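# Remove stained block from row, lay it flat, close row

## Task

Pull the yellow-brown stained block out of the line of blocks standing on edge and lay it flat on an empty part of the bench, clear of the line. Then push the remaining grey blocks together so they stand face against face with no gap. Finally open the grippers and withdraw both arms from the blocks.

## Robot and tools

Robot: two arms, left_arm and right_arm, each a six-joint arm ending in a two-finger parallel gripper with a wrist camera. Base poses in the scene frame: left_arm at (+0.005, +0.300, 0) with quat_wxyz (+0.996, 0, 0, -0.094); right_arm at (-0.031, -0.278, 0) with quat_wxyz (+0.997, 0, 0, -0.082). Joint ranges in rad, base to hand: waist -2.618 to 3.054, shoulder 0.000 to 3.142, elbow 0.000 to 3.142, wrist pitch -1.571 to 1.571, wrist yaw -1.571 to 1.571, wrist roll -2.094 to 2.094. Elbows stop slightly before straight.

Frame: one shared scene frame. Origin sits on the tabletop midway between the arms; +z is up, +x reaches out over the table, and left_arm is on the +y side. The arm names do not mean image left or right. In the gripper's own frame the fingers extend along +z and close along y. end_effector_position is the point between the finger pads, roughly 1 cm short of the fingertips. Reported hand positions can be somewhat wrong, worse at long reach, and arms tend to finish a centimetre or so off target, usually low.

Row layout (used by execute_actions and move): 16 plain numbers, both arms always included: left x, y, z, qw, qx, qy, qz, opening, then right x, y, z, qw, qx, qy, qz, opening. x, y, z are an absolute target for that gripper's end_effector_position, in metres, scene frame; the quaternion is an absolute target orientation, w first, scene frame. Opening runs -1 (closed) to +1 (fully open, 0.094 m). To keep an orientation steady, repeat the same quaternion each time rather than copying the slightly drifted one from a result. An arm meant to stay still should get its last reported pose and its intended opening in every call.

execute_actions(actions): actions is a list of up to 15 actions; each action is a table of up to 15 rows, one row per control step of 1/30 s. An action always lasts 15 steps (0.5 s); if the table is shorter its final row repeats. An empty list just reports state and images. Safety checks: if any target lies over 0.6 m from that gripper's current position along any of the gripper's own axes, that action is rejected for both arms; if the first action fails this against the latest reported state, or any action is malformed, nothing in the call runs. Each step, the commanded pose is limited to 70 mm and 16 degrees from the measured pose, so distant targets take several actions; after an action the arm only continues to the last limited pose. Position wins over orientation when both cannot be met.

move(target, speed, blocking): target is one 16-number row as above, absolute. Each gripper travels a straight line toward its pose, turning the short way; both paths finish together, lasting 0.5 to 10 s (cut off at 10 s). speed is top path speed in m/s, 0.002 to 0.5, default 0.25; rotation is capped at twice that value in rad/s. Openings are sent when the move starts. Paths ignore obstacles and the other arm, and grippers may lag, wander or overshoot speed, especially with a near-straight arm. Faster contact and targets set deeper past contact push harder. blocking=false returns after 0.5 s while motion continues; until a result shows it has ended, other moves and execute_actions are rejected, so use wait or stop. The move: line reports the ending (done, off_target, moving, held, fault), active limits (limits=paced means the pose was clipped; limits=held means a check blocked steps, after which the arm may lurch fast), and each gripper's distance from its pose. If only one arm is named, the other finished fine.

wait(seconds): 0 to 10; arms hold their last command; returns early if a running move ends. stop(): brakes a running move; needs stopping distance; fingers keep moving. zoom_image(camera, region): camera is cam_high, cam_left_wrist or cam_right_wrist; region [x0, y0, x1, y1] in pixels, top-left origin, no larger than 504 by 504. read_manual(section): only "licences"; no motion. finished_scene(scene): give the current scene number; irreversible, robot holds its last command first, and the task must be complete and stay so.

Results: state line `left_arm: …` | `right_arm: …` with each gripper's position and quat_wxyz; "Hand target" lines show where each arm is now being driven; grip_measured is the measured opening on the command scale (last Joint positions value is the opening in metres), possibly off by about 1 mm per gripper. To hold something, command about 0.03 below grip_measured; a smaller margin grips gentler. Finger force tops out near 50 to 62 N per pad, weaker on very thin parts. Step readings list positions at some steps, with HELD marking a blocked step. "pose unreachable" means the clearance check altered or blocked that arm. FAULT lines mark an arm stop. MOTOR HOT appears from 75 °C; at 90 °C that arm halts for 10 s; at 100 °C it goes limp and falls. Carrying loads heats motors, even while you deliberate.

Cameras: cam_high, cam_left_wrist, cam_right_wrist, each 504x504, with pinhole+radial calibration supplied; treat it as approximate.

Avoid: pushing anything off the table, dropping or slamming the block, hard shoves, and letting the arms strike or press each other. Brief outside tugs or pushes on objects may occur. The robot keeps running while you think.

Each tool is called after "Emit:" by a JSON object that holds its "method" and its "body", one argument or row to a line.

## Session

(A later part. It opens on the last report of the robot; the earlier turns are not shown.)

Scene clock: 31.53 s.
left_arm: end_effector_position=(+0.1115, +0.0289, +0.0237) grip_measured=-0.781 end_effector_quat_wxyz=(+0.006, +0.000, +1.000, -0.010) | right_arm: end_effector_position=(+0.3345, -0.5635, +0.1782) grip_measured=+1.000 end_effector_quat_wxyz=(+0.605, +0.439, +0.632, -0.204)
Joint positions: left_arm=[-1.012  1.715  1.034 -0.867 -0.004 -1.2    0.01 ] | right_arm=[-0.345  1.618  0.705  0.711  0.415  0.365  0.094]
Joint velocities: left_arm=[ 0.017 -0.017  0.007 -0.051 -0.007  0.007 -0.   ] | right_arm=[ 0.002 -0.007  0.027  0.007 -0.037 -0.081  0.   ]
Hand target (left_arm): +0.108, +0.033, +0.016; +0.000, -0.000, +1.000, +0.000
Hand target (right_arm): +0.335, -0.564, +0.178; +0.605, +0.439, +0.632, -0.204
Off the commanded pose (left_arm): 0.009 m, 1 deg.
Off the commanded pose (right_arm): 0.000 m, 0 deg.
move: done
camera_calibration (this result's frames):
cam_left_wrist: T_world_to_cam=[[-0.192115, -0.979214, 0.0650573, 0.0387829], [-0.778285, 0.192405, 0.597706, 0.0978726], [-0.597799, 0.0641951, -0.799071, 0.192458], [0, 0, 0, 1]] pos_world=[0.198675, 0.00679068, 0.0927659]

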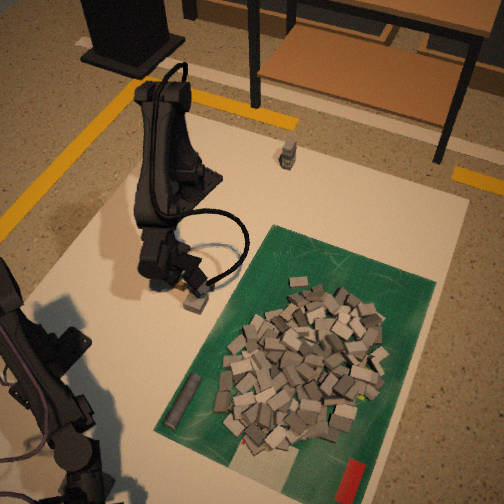

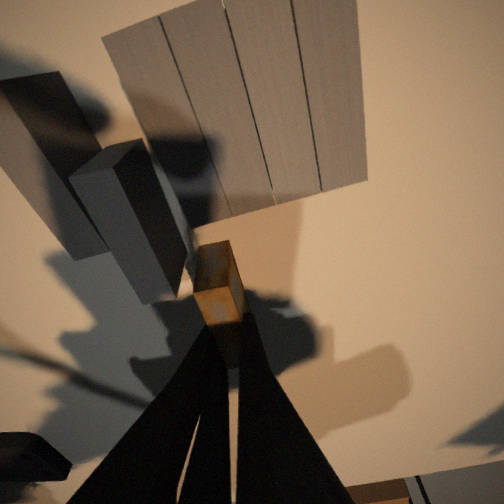

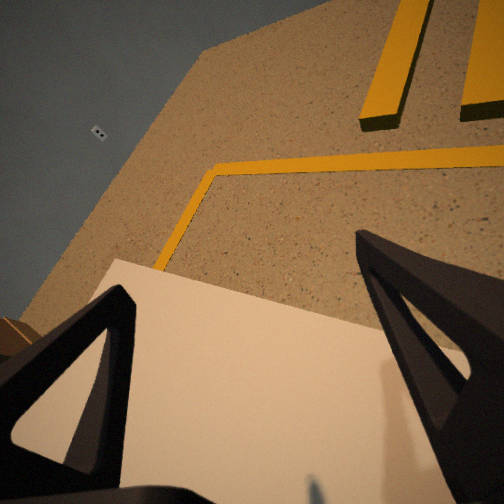

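Emit:
{"method": "move", "body": {
  "target": [0.108,0.0,0.07,0,0,1,0,-0.85, 0.3345,-0.5635,0.1782,0.605,0.439,0.632,-0.204,1],
  "speed": 0.1
}}

Emit:
{"method": "move", "body": {
  "target": [0.10,-0.10,0.05,0,0,0.906,-0.423,-0.85, 0.3345,-0.5635,0.1782,0.605,0.439,0.632,-0.204,1],
  "speed": 0.15
}}

Emit:
{"method": "move", "body": {
  "target": [0.10,-0.10,0.024,0,0,0.906,-0.423,-0.85, 0.3345,-0.5635,0.1782,0.605,0.439,0.632,-0.204,1],
  "speed": 0.05
}}

Emit:
{"method": "move", "body": {
  "target": [0.10,-0.10,0.024,0,0,0.906,-0.423,-0.4, 0.3345,-0.5635,0.1782,0.605,0.439,0.632,-0.204,1]
}}

Emit:
{"method": "move", "body": {
  "target": [0.10,-0.05,0.07,0,0,0.906,-0.423,-0.4, 0.3345,-0.5635,0.1782,0.605,0.439,0.632,-0.204,1],
  "speed": 0.1
}}

Emit:
{"method": "move", "body": {
  "target": [0.13,0.0,0.14,0,0,1,0,1, 0.3345,-0.5635,0.1782,0.605,0.439,0.632,-0.204,1]
}}

Scene clock: 33.70 s.
left_arm: end_effector_position=(+0.1099, +0.0040, +0.0672) grip_measured=-0.781 end_effector_quat_wxyz=(+0.002, -0.000, +1.000, +0.000) | right_arm: end_effector_position=(+0.3345, -0.5635, +0.1782) grip_measured=+1.000 end_effector_quat_wxyz=(+0.605, +0.439, +0.632, -0.204)
Joint positions: left_arm=[-1.046  1.761  1.271 -1.08  -0.004 -1.234  0.01 ] | right_arm=[-0.345  1.618  0.705  0.711  0.415  0.365  0.094]
Joint velocities: left_arm=[-0.007 -0.017 -0.027 -0.095  0.007 -0.007 -0.   ] | right_arm=[-0.002 -0.007  0.017  0.007 -0.022  0.037  0.   ]
Hand target (left_arm): +0.109, -0.000, +0.070; +0.000, -0.000, +1.000, +0.000
Hand target (right_arm): +0.335, -0.564, +0.178; +0.605, +0.439, +0.632, -0.204
Off the commanded pose (left_arm): 0.005 m, 0 deg.
Off the commanded pose (right_arm): 0.000 m, 0 deg.
move: done
camera_calibration (this result's frames):
cam_left_wrist: T_world_to_cam=[[-0.190554, -0.980559, 0.0468332, 0.0122868], [-0.773761, 0.179384, 0.607548, 0.074335], [-0.604138, 0.0795333, -0.792901, 0.227994], [0, 0, 0, 1]] pos_world=[0.197598, -0.0194197, 0.135039]

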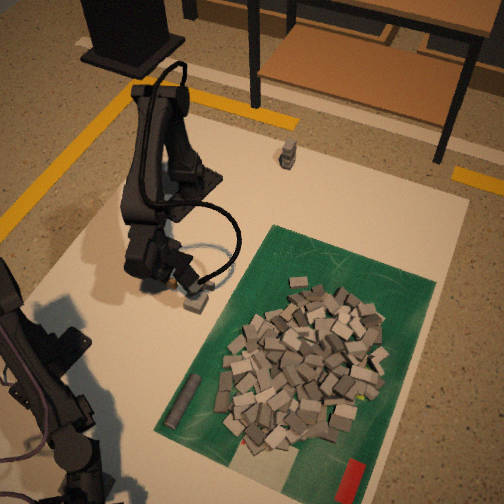

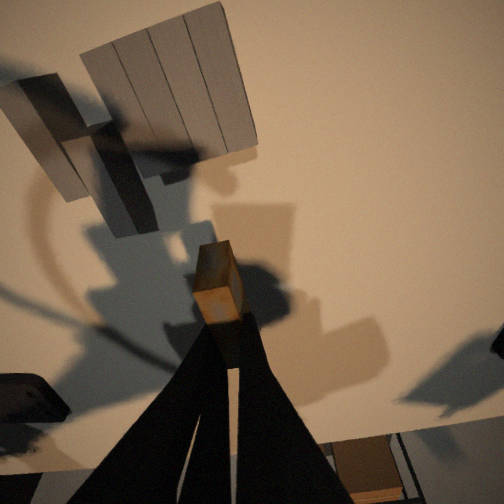

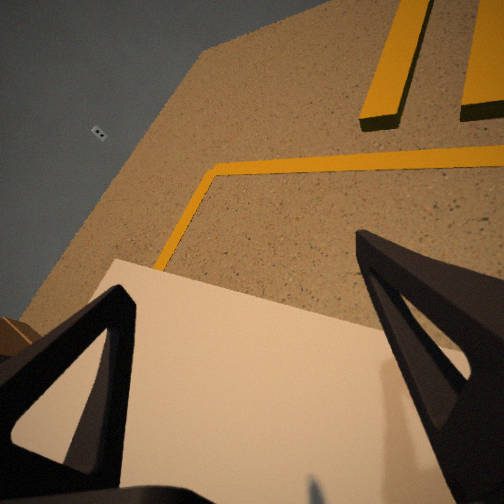

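Scene clock: 37.30 s.
left_arm: end_effector_position=(+0.1024, -0.1011, +0.0560) grip_measured=-0.780 end_effector_quat_wxyz=(+0.004, +0.005, +0.906, -0.423) | right_arm: end_effector_position=(+0.3345, -0.5635, +0.1782) grip_measured=+1.000 end_effector_quat_wxyz=(+0.605, +0.439, +0.632, -0.204)
Joint positions: left_arm=[-1.034  1.641  0.688  0.227  0.262 -1.329  0.01 ] | right_arm=[-0.345  1.618  0.705  0.711  0.415  0.365  0.094]
Joint velocities: left_arm=[-0.007  0.007 -0.012  0.022 -0.051 -0.095 -0.001] | right_arm=[-0.017 -0.002 -0.007 -0.007 -0.037  0.007  0.   ]
Hand target (left_arm): +0.101, -0.099, +0.051; -0.002, +0.005, +0.906, -0.422
Hand target (right_arm): +0.335, -0.564, +0.178; +0.605, +0.439, +0.632, -0.204
Off the commanded pose (left_arm): 0.007 m, 1 deg.
Off the commanded pose (right_arm): 0.000 m, 0 deg.
move: done
camera_calibration (this result's frames):
cam_left_wrist: T_world_to_cam=[[-0.202955, -0.590902, 0.780797, -0.0921552], [-0.771099, 0.587904, 0.244488, 0.155537], [-0.603502, -0.552452, -0.574963, 0.146752], [0, 0, 0, 1]] pos_world=[0.189796, -0.0648224, 0.118304]

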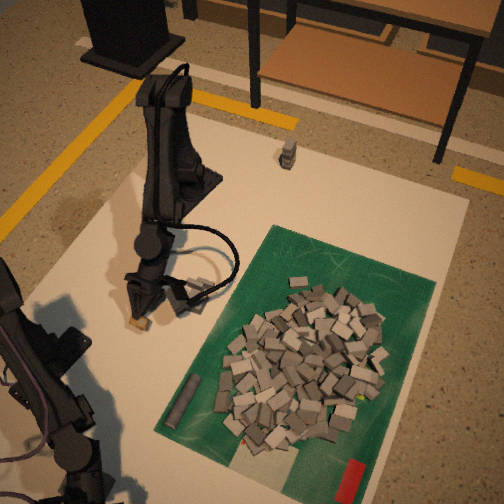

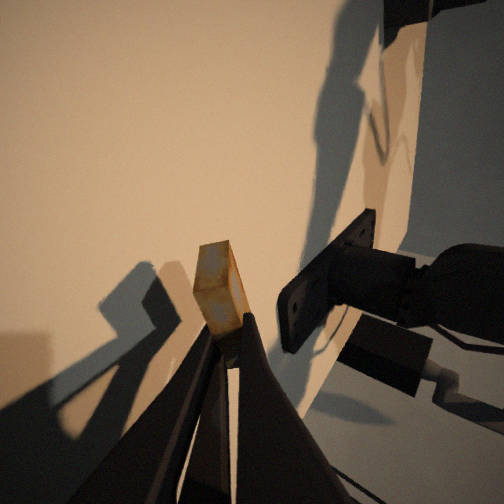

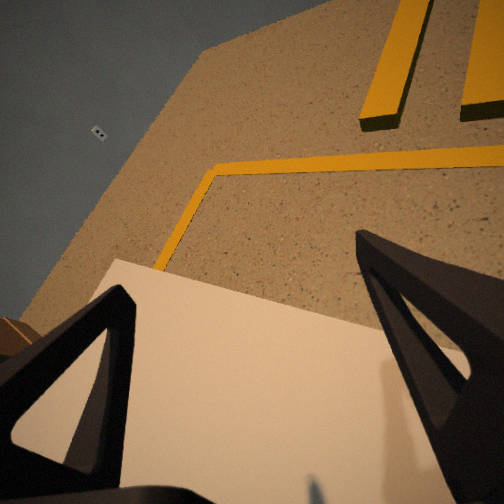

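Scene clock: 38.47 s.
left_arm: end_effector_position=(+0.1026, -0.1017, +0.0296) grip_measured=-0.780 end_effector_quat_wxyz=(+0.002, -0.001, +0.905, -0.425) | right_arm: end_effector_position=(+0.3345, -0.5635, +0.1782) grip_measured=+1.000 end_effector_quat_wxyz=(+0.605, +0.439, +0.632, -0.204)
Joint positions: left_arm=[-1.034  1.733  0.644  0.366  0.262 -1.344  0.01 ] | right_arm=[-0.345  1.618  0.705  0.711  0.415  0.365  0.094]
Joint velocities: left_arm=[-0.007  0.002  0.007 -0.037 -0.037 -0.081 -0.002] | right_arm=[ 0.022  0.002 -0.027 -0.022  0.022 -0.037  0.   ]
Hand target (left_arm): +0.100, -0.100, +0.024; -0.000, +0.000, +0.906, -0.423
Hand target (right_arm): +0.335, -0.564, +0.178; +0.605, +0.439, +0.632, -0.204
Off the commanded pose (left_arm): 0.006 m, 0 deg.
Off the commanded pose (right_arm): 0.000 m, 0 deg.
move: done
camera_calibration (this result's frames):
cam_left_wrist: T_world_to_cam=[[-0.189677, -0.590156, 0.78469, -0.0732206], [-0.77406, 0.581548, 0.250268, 0.162002], [-0.604032, -0.559927, -0.567122, 0.130415], [0, 0, 0, 1]] pos_world=[0.190286, -0.0644004, 0.090873]

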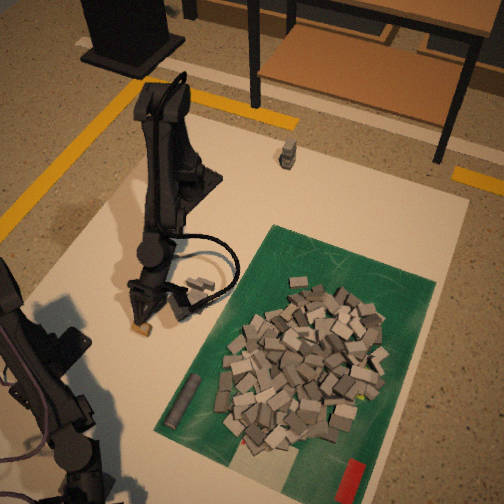

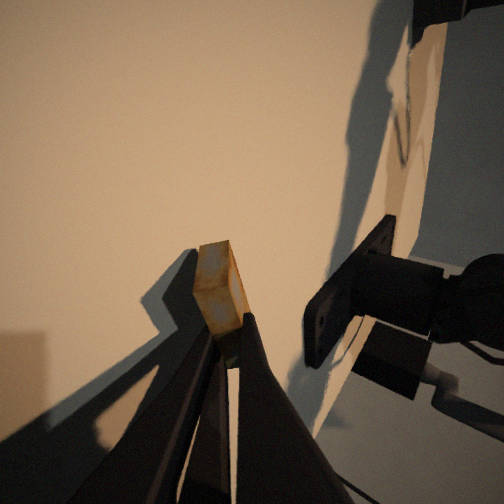

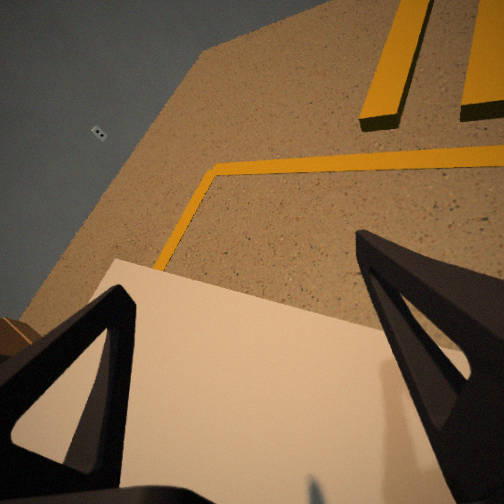

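Scene clock: 39.17 s.
left_arm: end_effector_position=(+0.1033, -0.1036, +0.0318) grip_measured=-0.402 end_effector_quat_wxyz=(+0.004, -0.000, +0.903, -0.430) | right_arm: end_effector_position=(+0.3345, -0.5635, +0.1782) grip_measured=+1.000 end_effector_quat_wxyz=(+0.605, +0.439, +0.632, -0.204)
Joint positions: left_arm=[-1.034  1.733  0.644  0.378  0.262 -1.344  0.028] | right_arm=[-0.345  1.618  0.705  0.711  0.415  0.365  0.094]
Joint velocities: left_arm=[ 0.017 -0.012 -0.002  0.037  0.066  0.007  0.002] | right_arm=[ 0.012  0.007 -0.012 -0.007  0.051  0.007  0.   ]
Hand target (left_arm): +0.100, -0.100, +0.024; +0.000, +0.000, +0.906, -0.423
Hand target (right_arm): +0.335, -0.564, +0.178; +0.605, +0.439, +0.632, -0.204
Off the commanded pose (left_arm): 0.009 m, 1 deg.
Off the commanded pose (right_arm): 0.000 m, 0 deg.
move: done
camera_calibration (this result's frames):
cam_left_wrist: T_world_to_cam=[[-0.192963, -0.58112, 0.790611, -0.0748375], [-0.775083, 0.584362, 0.240348, 0.163735], [-0.601674, -0.566411, -0.563176, 0.130018], [0, 0, 0, 1]] pos_world=[0.190696, -0.0655265, 0.0930369]

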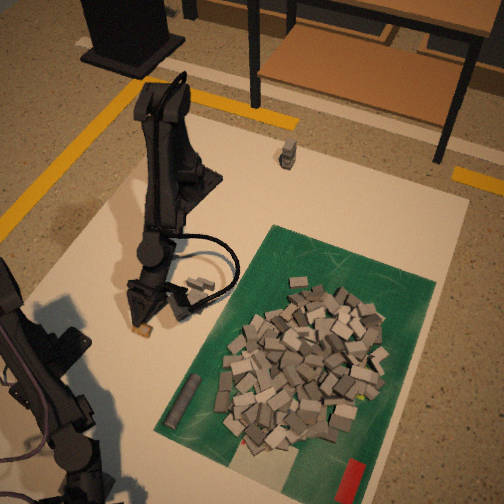

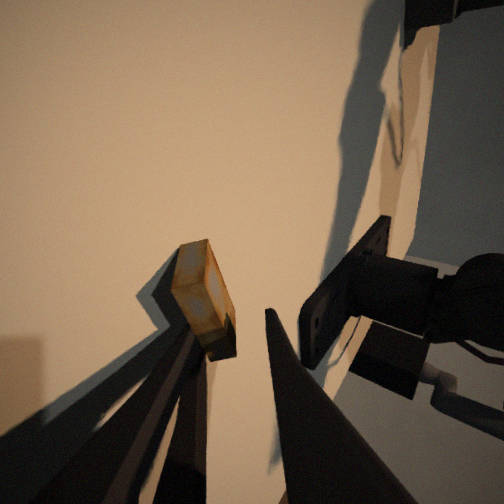

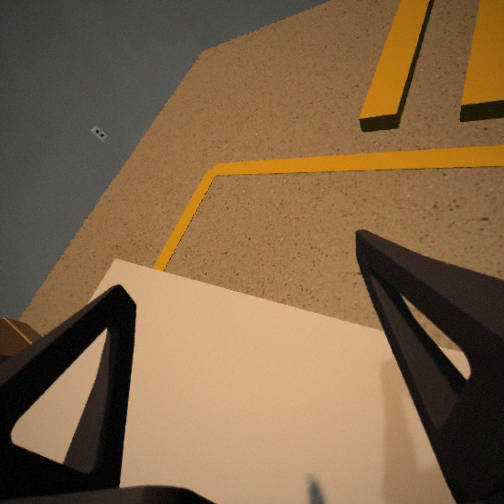

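Scene clock: 40.43 s.
left_arm: end_effector_position=(+0.1019, -0.0591, +0.0733) grip_measured=-0.402 end_effector_quat_wxyz=(+0.004, -0.003, +0.902, -0.431) | right_arm: end_effector_position=(+0.3345, -0.5635, +0.1782) grip_measured=+1.000 end_effector_quat_wxyz=(+0.605, +0.439, +0.632, -0.204)
Joint positions: left_arm=[-0.978  1.432  0.563  0.151  0.301 -1.31   0.028] | right_arm=[-0.345  1.618  0.705  0.711  0.415  0.365  0.094]
Joint velocities: left_arm=[ 0.007  0.007 -0.012 -0.007  0.051  0.051 -0.   ] | right_arm=[-0.007 -0.007  0.007 -0.022  0.022 -0.022  0.   ]
Hand target (left_arm): +0.099, -0.051, +0.069; -0.000, -0.000, +0.906, -0.424
Hand target (right_arm): +0.335, -0.564, +0.178; +0.605, +0.439, +0.632, -0.204
Off the commanded pose (left_arm): 0.010 m, 1 deg.
Off the commanded pose (right_arm): 0.000 m, 0 deg.
move: done
camera_calibration (this result's frames):
cam_left_wrist: T_world_to_cam=[[-0.189629, -0.580533, 0.791847, -0.0824848], [-0.777997, 0.580823, 0.239511, 0.126842], [-0.598967, -0.570636, -0.561794, 0.177178], [0, 0, 0, 1]] pos_world=[0.189165, -0.0204534, 0.134473]

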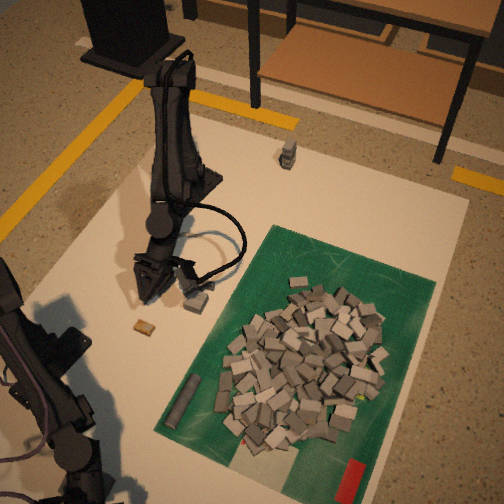

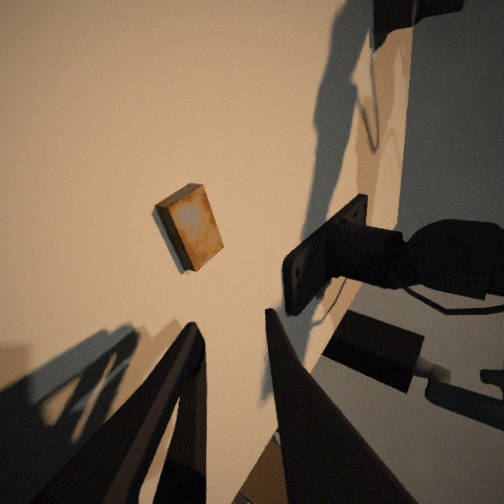

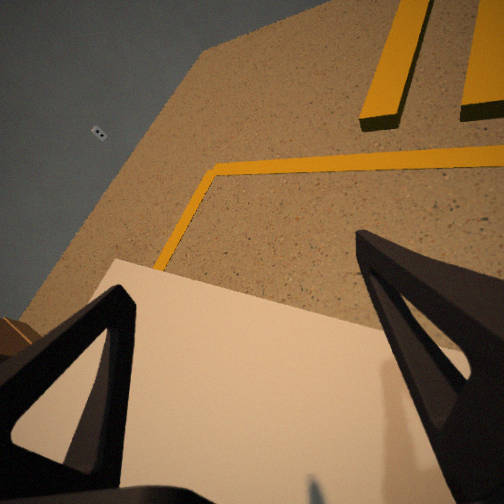

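Scene clock: 42.90 s.
left_arm: end_effector_position=(+0.1280, +0.0011, +0.1379) grip_measured=+1.000 end_effector_quat_wxyz=(-0.008, -0.011, +1.000, -0.006) | right_arm: end_effector_position=(+0.3345, -0.5635, +0.1782) grip_measured=+1.000 end_effector_quat_wxyz=(+0.605, +0.439, +0.632, -0.204)
Joint positions: left_arm=[-0.983  1.763  1.556 -1.359  0.019 -1.193  0.094] | right_arm=[-0.345  1.618  0.705  0.711  0.415  0.365  0.094]
Joint velocities: left_arm=[ 0.012  0.002  0.002  0.007 -0.051  0.022  0.   ] | right_arm=[ 0.002 -0.002 -0.007  0.066 -0.051  0.022  0.   ]
Hand target (left_arm): +0.130, -0.001, +0.140; -0.000, -0.005, +1.000, -0.001
Hand target (right_arm): +0.335, -0.564, +0.178; +0.605, +0.439, +0.632, -0.204
Off the commanded pose (left_arm): 0.003 m, 2 deg.
Off the commanded pose (right_arm): 0.000 m, 0 deg.
move: done
camera_calibration (this result's frames):
cam_left_wrist: T_world_to_cam=[[-0.168923, -0.98363, 0.0627398, 0.00459648], [-0.76516, 0.170996, 0.620717, 0.0429819], [-0.621285, 0.0568474, -0.78152, 0.295833], [0, 0, 0, 1]] pos_world=[0.217461, -0.0196458, 0.204231]

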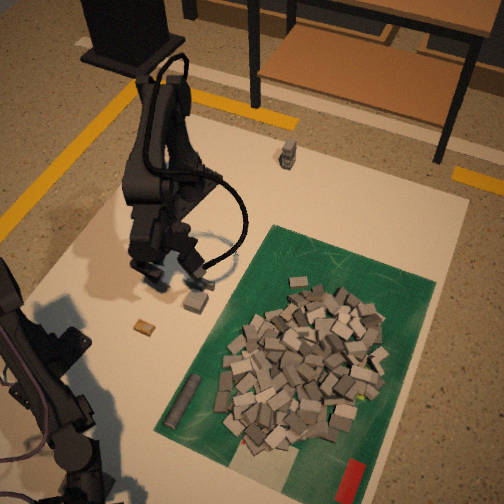

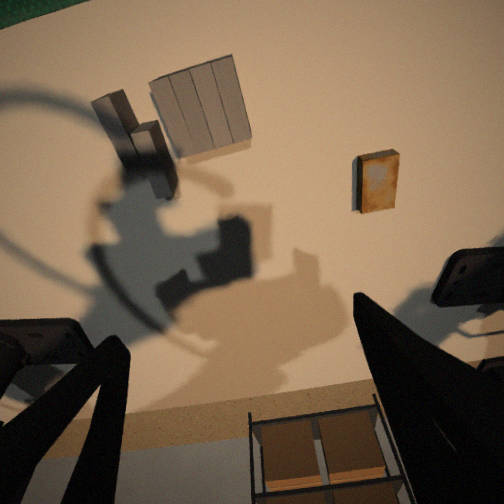

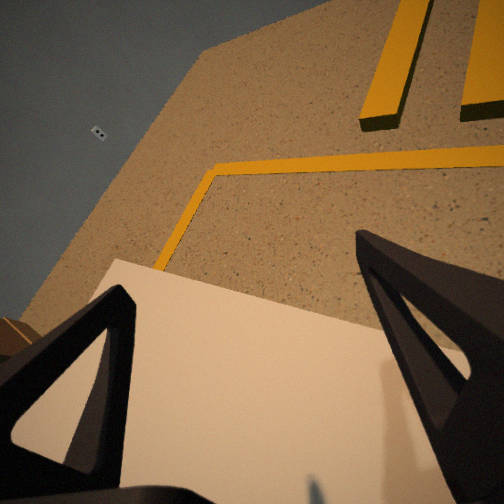

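Emit:
{"method": "move", "body": {
  "target": [0.178,0.028,0.05,0,0,1,0,1, 0.3345,-0.5635,0.1782,0.605,0.439,0.632,-0.204,1],
  "speed": 0.15
}}

Emit:
{"method": "move", "body": {
  "target": [0.178,0.028,0.014,0,0,1,0,1, 0.3345,-0.5635,0.1782,0.605,0.439,0.632,-0.204,1],
  "speed": 0.05
}}

Emit:
{"method": "move", "body": {
  "target": [0.178,0.028,0.014,0,0,1,0,0.24, 0.3345,-0.5635,0.1782,0.605,0.439,0.632,-0.204,1]
}}

Emit:
{"method": "move", "body": {
  "target": [0.178,0.028,0.014,0,0,1,0,1, 0.3345,-0.5635,0.1782,0.605,0.439,0.632,-0.204,1]
}}

Emit:
{"method": "move", "body": {
  "target": [0.178,0.04,0.07,0,0,1,0,1, 0.3345,-0.5635,0.1782,0.605,0.439,0.632,-0.204,1],
  "speed": 0.1
}}

Emit:
{"method": "move", "body": {
  "target": [0.175,0.043,0.06,0,0.707,0.707,0,1, 0.3345,-0.5635,0.1782,0.605,0.439,0.632,-0.204,1]
}}

Scene clock: 44.97 s.
left_arm: end_effector_position=(+0.1753, +0.0246, +0.0564) grip_measured=+1.000 end_effector_quat_wxyz=(-0.002, -0.002, +1.000, -0.011) | right_arm: end_effector_position=(+0.3345, -0.5635, +0.1782) grip_measured=+1.000 end_effector_quat_wxyz=(+0.605, +0.439, +0.632, -0.204)
Joint positions: left_arm=[-0.822  1.794  1.268 -1.029  0.015 -1.014  0.094] | right_arm=[-0.345  1.618  0.705  0.711  0.415  0.365  0.094]
Joint velocities: left_arm=[ 0.012 -0.017 -0.007  0.022  0.007  0.081  0.   ] | right_arm=[ 0.017 -0.002 -0.007  0.051  0.022 -0.007  0.   ]
Hand target (left_arm): +0.177, +0.029, +0.050; +0.000, -0.000, +1.000, -0.001
Hand target (right_arm): +0.335, -0.564, +0.178; +0.605, +0.439, +0.632, -0.204
Off the commanded pose (left_arm): 0.008 m, 1 deg.
Off the commanded pose (right_arm): 0.000 m, 0 deg.
move: done
camera_calibration (this result's frames):
cam_left_wrist: T_world_to_cam=[[-0.186839, -0.979921, 0.0696106, 0.0435078], [-0.769075, 0.189989, 0.610269, 0.126509], [-0.611241, 0.060486, -0.78913, 0.258792], [0, 0, 0, 1]] pos_world=[0.263609, 0.00294558, 0.123987]

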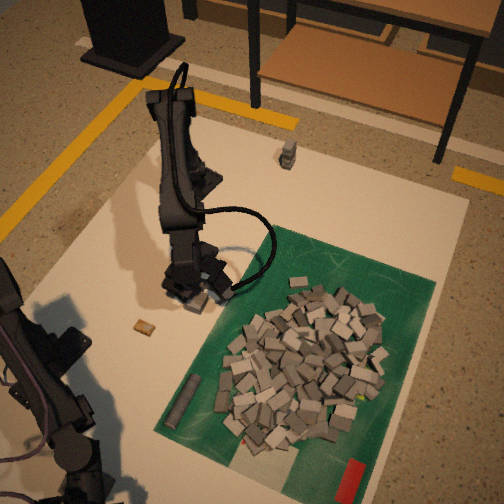

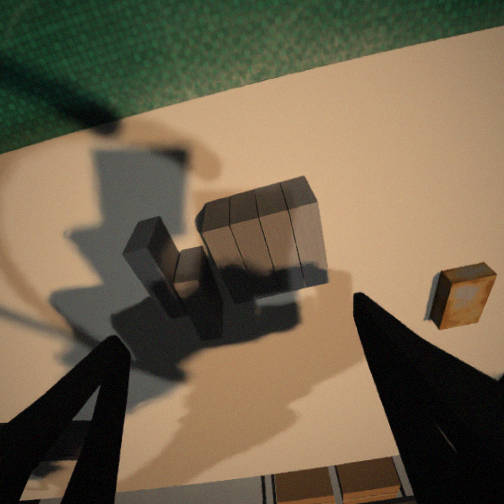

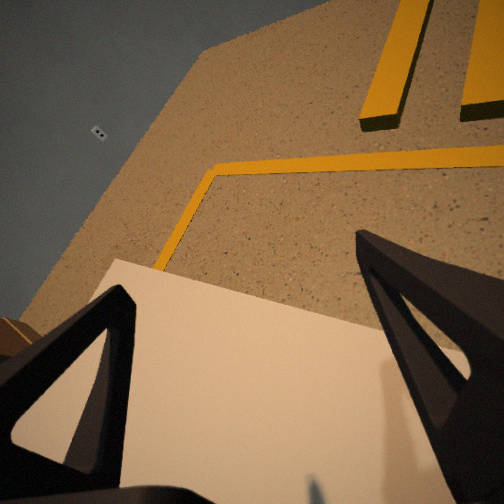

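Scene clock: 46.27 s.
left_arm: end_effector_position=(+0.1769, +0.0220, +0.0226) grip_measured=+1.000 end_effector_quat_wxyz=(-0.001, -0.001, +1.000, -0.013) | right_arm: end_effector_position=(+0.3345, -0.5635, +0.1782) grip_measured=+1.000 end_effector_quat_wxyz=(+0.605, +0.439, +0.632, -0.204)
Joint positions: left_arm=[-0.822  1.844  1.188 -0.893  0.015 -1.013  0.094] | right_arm=[-0.345  1.618  0.705  0.711  0.415  0.365  0.094]
Joint velocities: left_arm=[-0.017 -0.017 -0.002  0.007 -0.081 -0.051  0.   ] | right_arm=[ 0.012  0.002  0.022  0.066 -0.007  0.037  0.   ]
Hand target (left_arm): +0.178, +0.028, +0.015; -0.000, +0.000, +1.000, -0.000
Hand target (right_arm): +0.335, -0.564, +0.178; +0.605, +0.439, +0.632, -0.204
Off the commanded pose (left_arm): 0.011 m, 2 deg.
Off the commanded pose (right_arm): 0.000 m, 0 deg.
move: off_target (left_arm)
camera_calibration (this result's frames):
cam_left_wrist: T_world_to_cam=[[-0.188568, -0.979263, 0.0740652, 0.0437927], [-0.770777, 0.194313, 0.60675, 0.149199], [-0.60856, 0.0573262, -0.791435, 0.23291], [0, 0, 0, 1]] pos_world=[0.264997, 0.000541505, 0.0905625]

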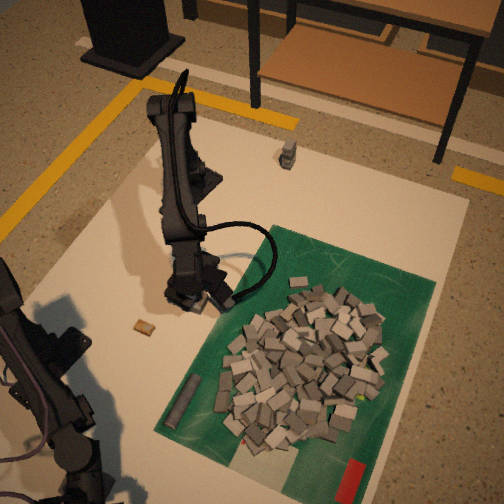

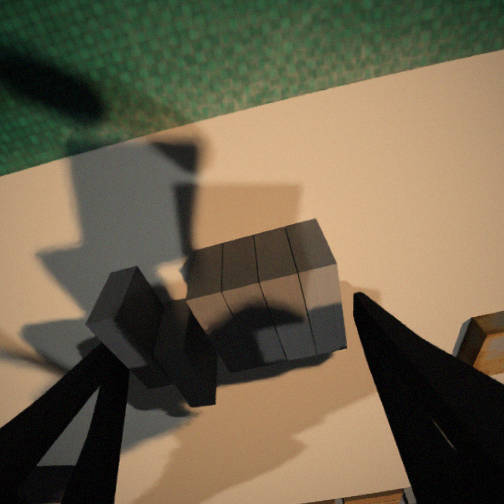

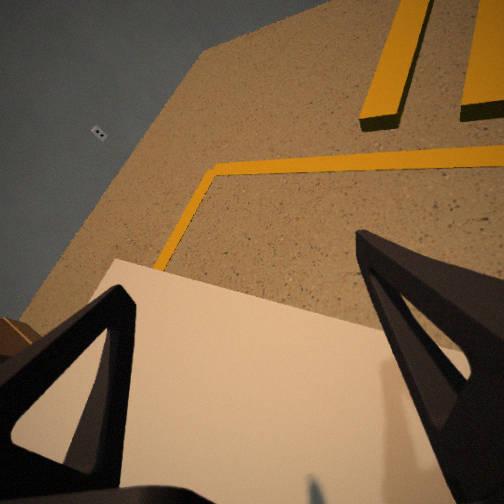

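Scene clock: 46.97 s.
left_arm: end_effector_position=(+0.1770, +0.0213, +0.0226) grip_measured=+0.418 end_effector_quat_wxyz=(-0.001, -0.001, +1.000, -0.015) | right_arm: end_effector_position=(+0.3345, -0.5635, +0.1782) grip_measured=+1.000 end_effector_quat_wxyz=(+0.605, +0.439, +0.632, -0.204)
Joint positions: left_arm=[-0.822  1.844  1.188 -0.891  0.017 -1.013  0.067] | right_arm=[-0.345  1.618  0.705  0.711  0.415  0.365  0.094]
Joint velocities: left_arm=[ 0.007  0.017  0.002 -0.022  0.007 -0.007  0.001] | right_arm=[ 0.002 -0.007  0.007  0.007  0.022 -0.007  0.   ]
Hand target (left_arm): +0.178, +0.028, +0.014; -0.000, -0.000, +1.000, +0.000
Hand target (right_arm): +0.335, -0.564, +0.178; +0.605, +0.439, +0.632, -0.204
Off the commanded pose (left_arm): 0.011 m, 2 deg.
Off the commanded pose (right_arm): 0.000 m, 0 deg.
move: off_target (left_arm)
camera_calibration (this result's frames):
cam_left_wrist: T_world_to_cam=[[-0.188596, -0.979007, 0.0773093, 0.0430022], [-0.770649, 0.196333, 0.606262, 0.149327], [-0.608713, 0.0547602, -0.791498, 0.23309], [0, 0, 0, 1]] pos_world=[0.265074, 0.0000177102, 0.0906352]

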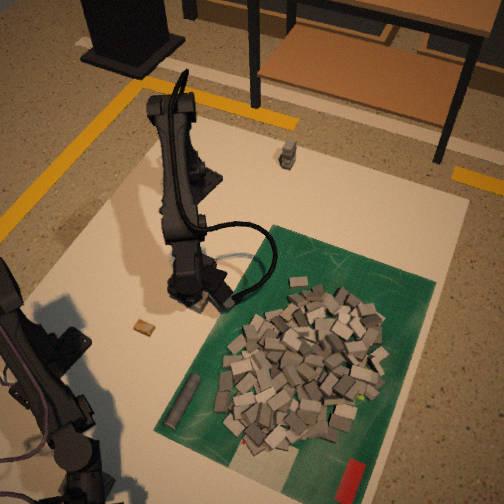

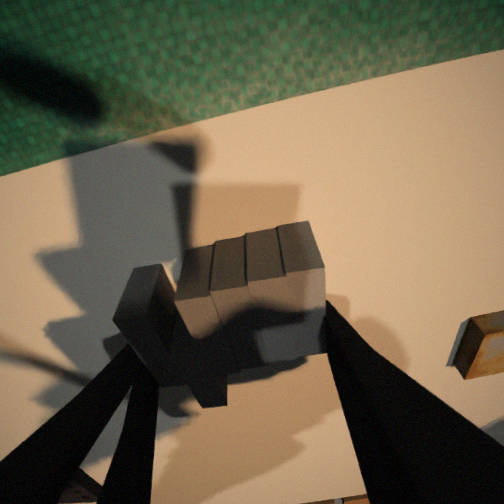

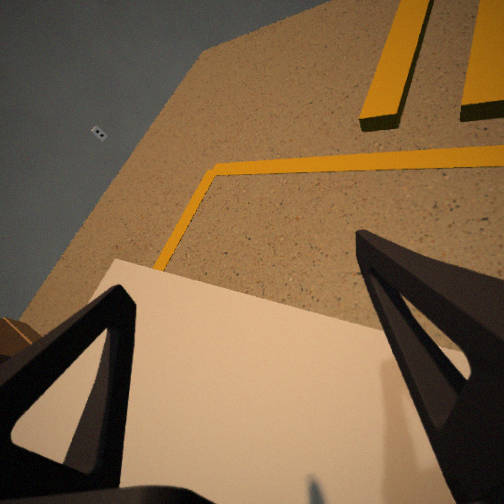

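Scene clock: 47.67 s.
left_arm: end_effector_position=(+0.1770, +0.0213, +0.0226) grip_measured=+1.000 end_effector_quat_wxyz=(-0.001, -0.001, +1.000, -0.015) | right_arm: end_effector_position=(+0.3345, -0.5635, +0.1782) grip_measured=+1.000 end_effector_quat_wxyz=(+0.605, +0.439, +0.632, -0.204)
Joint positions: left_arm=[-0.822  1.844  1.188 -0.891  0.017 -1.013  0.094] | right_arm=[-0.345  1.618  0.705  0.711  0.415  0.365  0.094]
Joint velocities: left_arm=[ 0.017 -0.017 -0.007 -0.051 -0.051 -0.066  0.   ] | right_arm=[-0.012 -0.007  0.002 -0.051  0.051  0.037  0.   ]
Hand target (left_arm): +0.178, +0.028, +0.014; -0.000, -0.000, +1.000, -0.000
Hand target (right_arm): +0.335, -0.564, +0.178; +0.605, +0.439, +0.632, -0.204
Off the commanded pose (left_arm): 0.011 m, 2 deg.
Off the commanded pose (right_arm): 0.000 m, 0 deg.
move: off_target (left_arm)
camera_calibration (this result's frames):
cam_left_wrist: T_world_to_cam=[[-0.188596, -0.979007, 0.0773093, 0.0430022], [-0.770649, 0.196333, 0.606262, 0.149327], [-0.608713, 0.0547602, -0.791498, 0.23309], [0, 0, 0, 1]] pos_world=[0.265074, 0.0000177102, 0.0906352]

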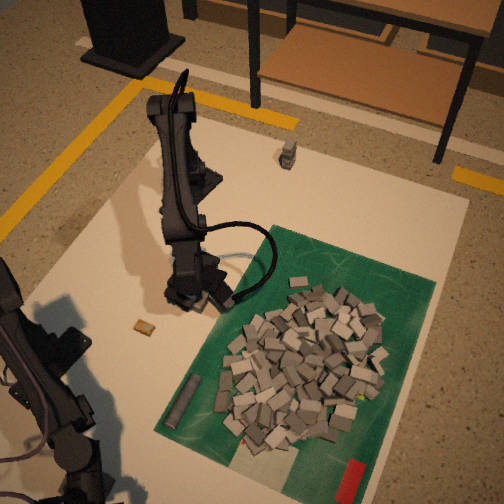

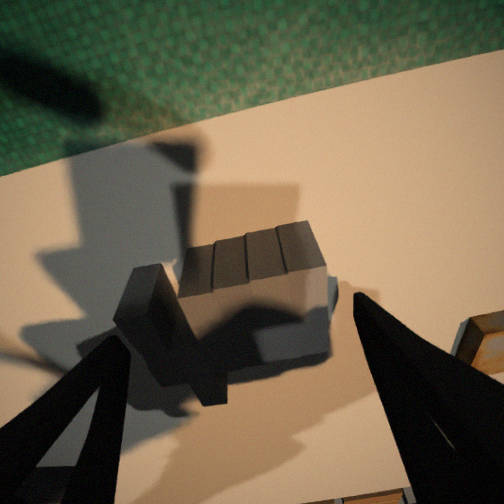

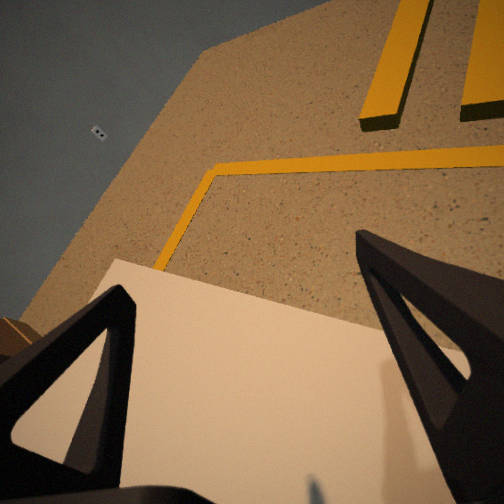

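Scene clock: 48.73 s.
left_arm: end_effector_position=(+0.1713, +0.0405, +0.0602) grip_measured=+1.000 end_effector_quat_wxyz=(-0.013, +0.000, +1.000, +0.005) | right_arm: end_effector_position=(+0.3345, -0.5635, +0.1782) grip_measured=+1.000 end_effector_quat_wxyz=(+0.605, +0.439, +0.632, -0.204)
Joint positions: left_arm=[-0.806  1.768  1.251 -1.076  0.016 -0.994  0.094] | right_arm=[-0.345  1.618  0.705  0.711  0.415  0.365  0.094]
Joint velocities: left_arm=[-0.017  0.002 -0.002  0.007  0.037  0.022  0.   ] | right_arm=[-0.007  0.007 -0.022 -0.037 -0.022 -0.066  0.   ]
Hand target (left_arm): +0.178, +0.040, +0.070; +0.000, -0.000, +1.000, -0.000
Hand target (right_arm): +0.335, -0.564, +0.178; +0.605, +0.439, +0.632, -0.204
Off the commanded pose (left_arm): 0.012 m, 2 deg.
Off the commanded pose (right_arm): 0.000 m, 0 deg.
move: off_target (left_arm)
camera_calibration (this result's frames):
cam_left_wrist: T_world_to_cam=[[-0.189411, -0.980942, 0.0433128, 0.0600832], [-0.755555, 0.173779, 0.631616, 0.115163], [-0.627105, 0.0869095, -0.774071, 0.259159], [0, 0, 0, 1]] pos_world=[0.260912, 0.0164019, 0.125267]

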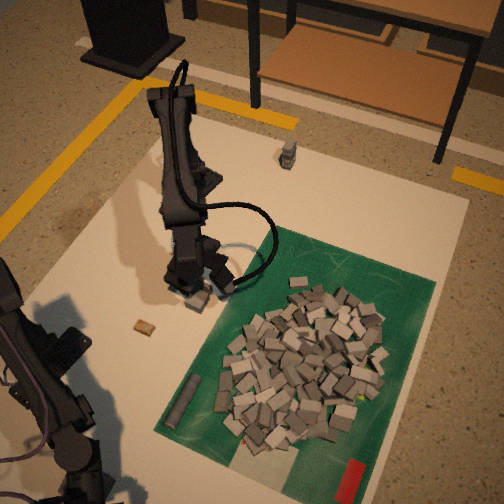

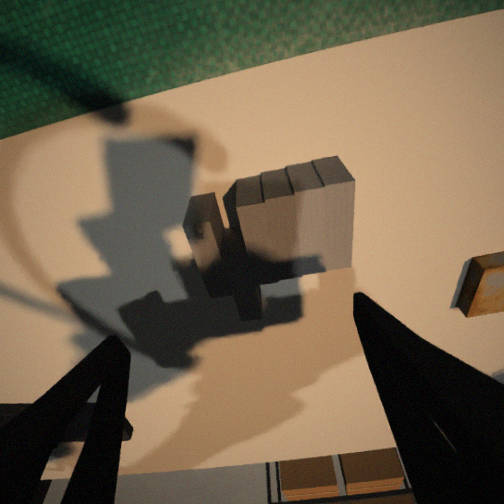

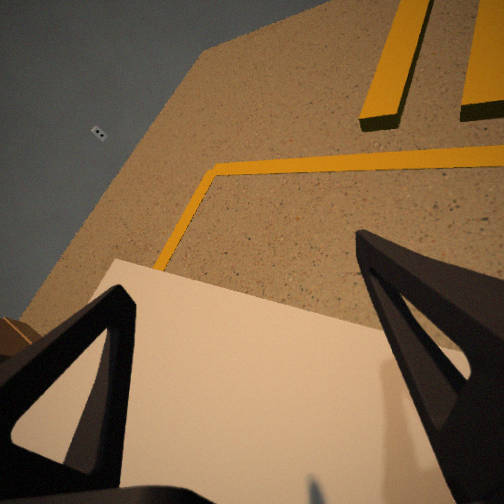

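Scene clock: 52.47 s.
left_arm: end_effector_position=(+0.1752, +0.0376, +0.0601) grip_measured=+1.000 end_effector_quat_wxyz=(-0.002, +0.706, +0.708, -0.003) | right_arm: end_effector_position=(+0.3345, -0.5635, +0.1782) grip_measured=+1.000 end_effector_quat_wxyz=(+0.605, +0.439, +0.632, -0.204)
Joint positions: left_arm=[-0.806  1.768  1.251 -1.057  0.006  0.573  0.094] | right_arm=[-0.345  1.618  0.705  0.711  0.415  0.365  0.094]
Joint velocities: left_arm=[-0.002 -0.022  0.002 -0.081 -0.066  0.007  0.   ] | right_arm=[ 0.007 -0.007 -0.012 -0.007 -0.022 -0.007  0.   ]
Hand target (left_arm): +0.175, +0.043, +0.060; -0.000, +0.707, +0.707, -0.000
Hand target (right_arm): +0.335, -0.564, +0.178; +0.605, +0.439, +0.632, -0.204
Off the commanded pose (left_arm): 0.005 m, 0 deg.
Off the commanded pose (right_arm): 0.000 m, 0 deg.
move: done
camera_calibration (this result's frames):
cam_left_wrist: T_world_to_cam=[[-0.980797, 0.187122, 0.0549876, 0.152081], [0.181453, 0.772116, 0.609026, -0.0666453], [0.071505, 0.607308, -0.791242, 0.120862], [0, 0, 0, 1]] pos_world=[0.152611, -0.0504, 0.127857]

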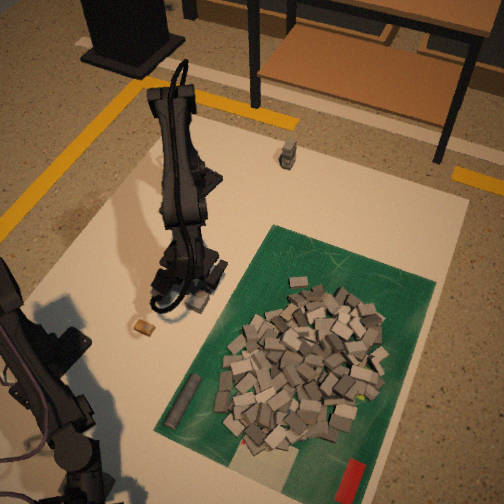

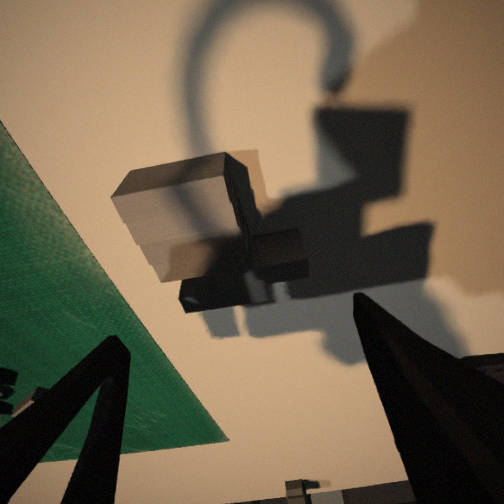

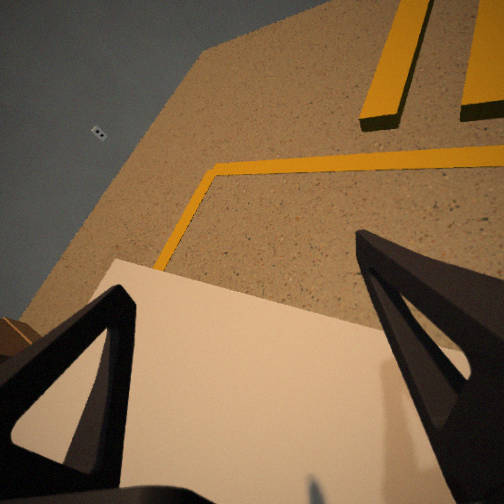

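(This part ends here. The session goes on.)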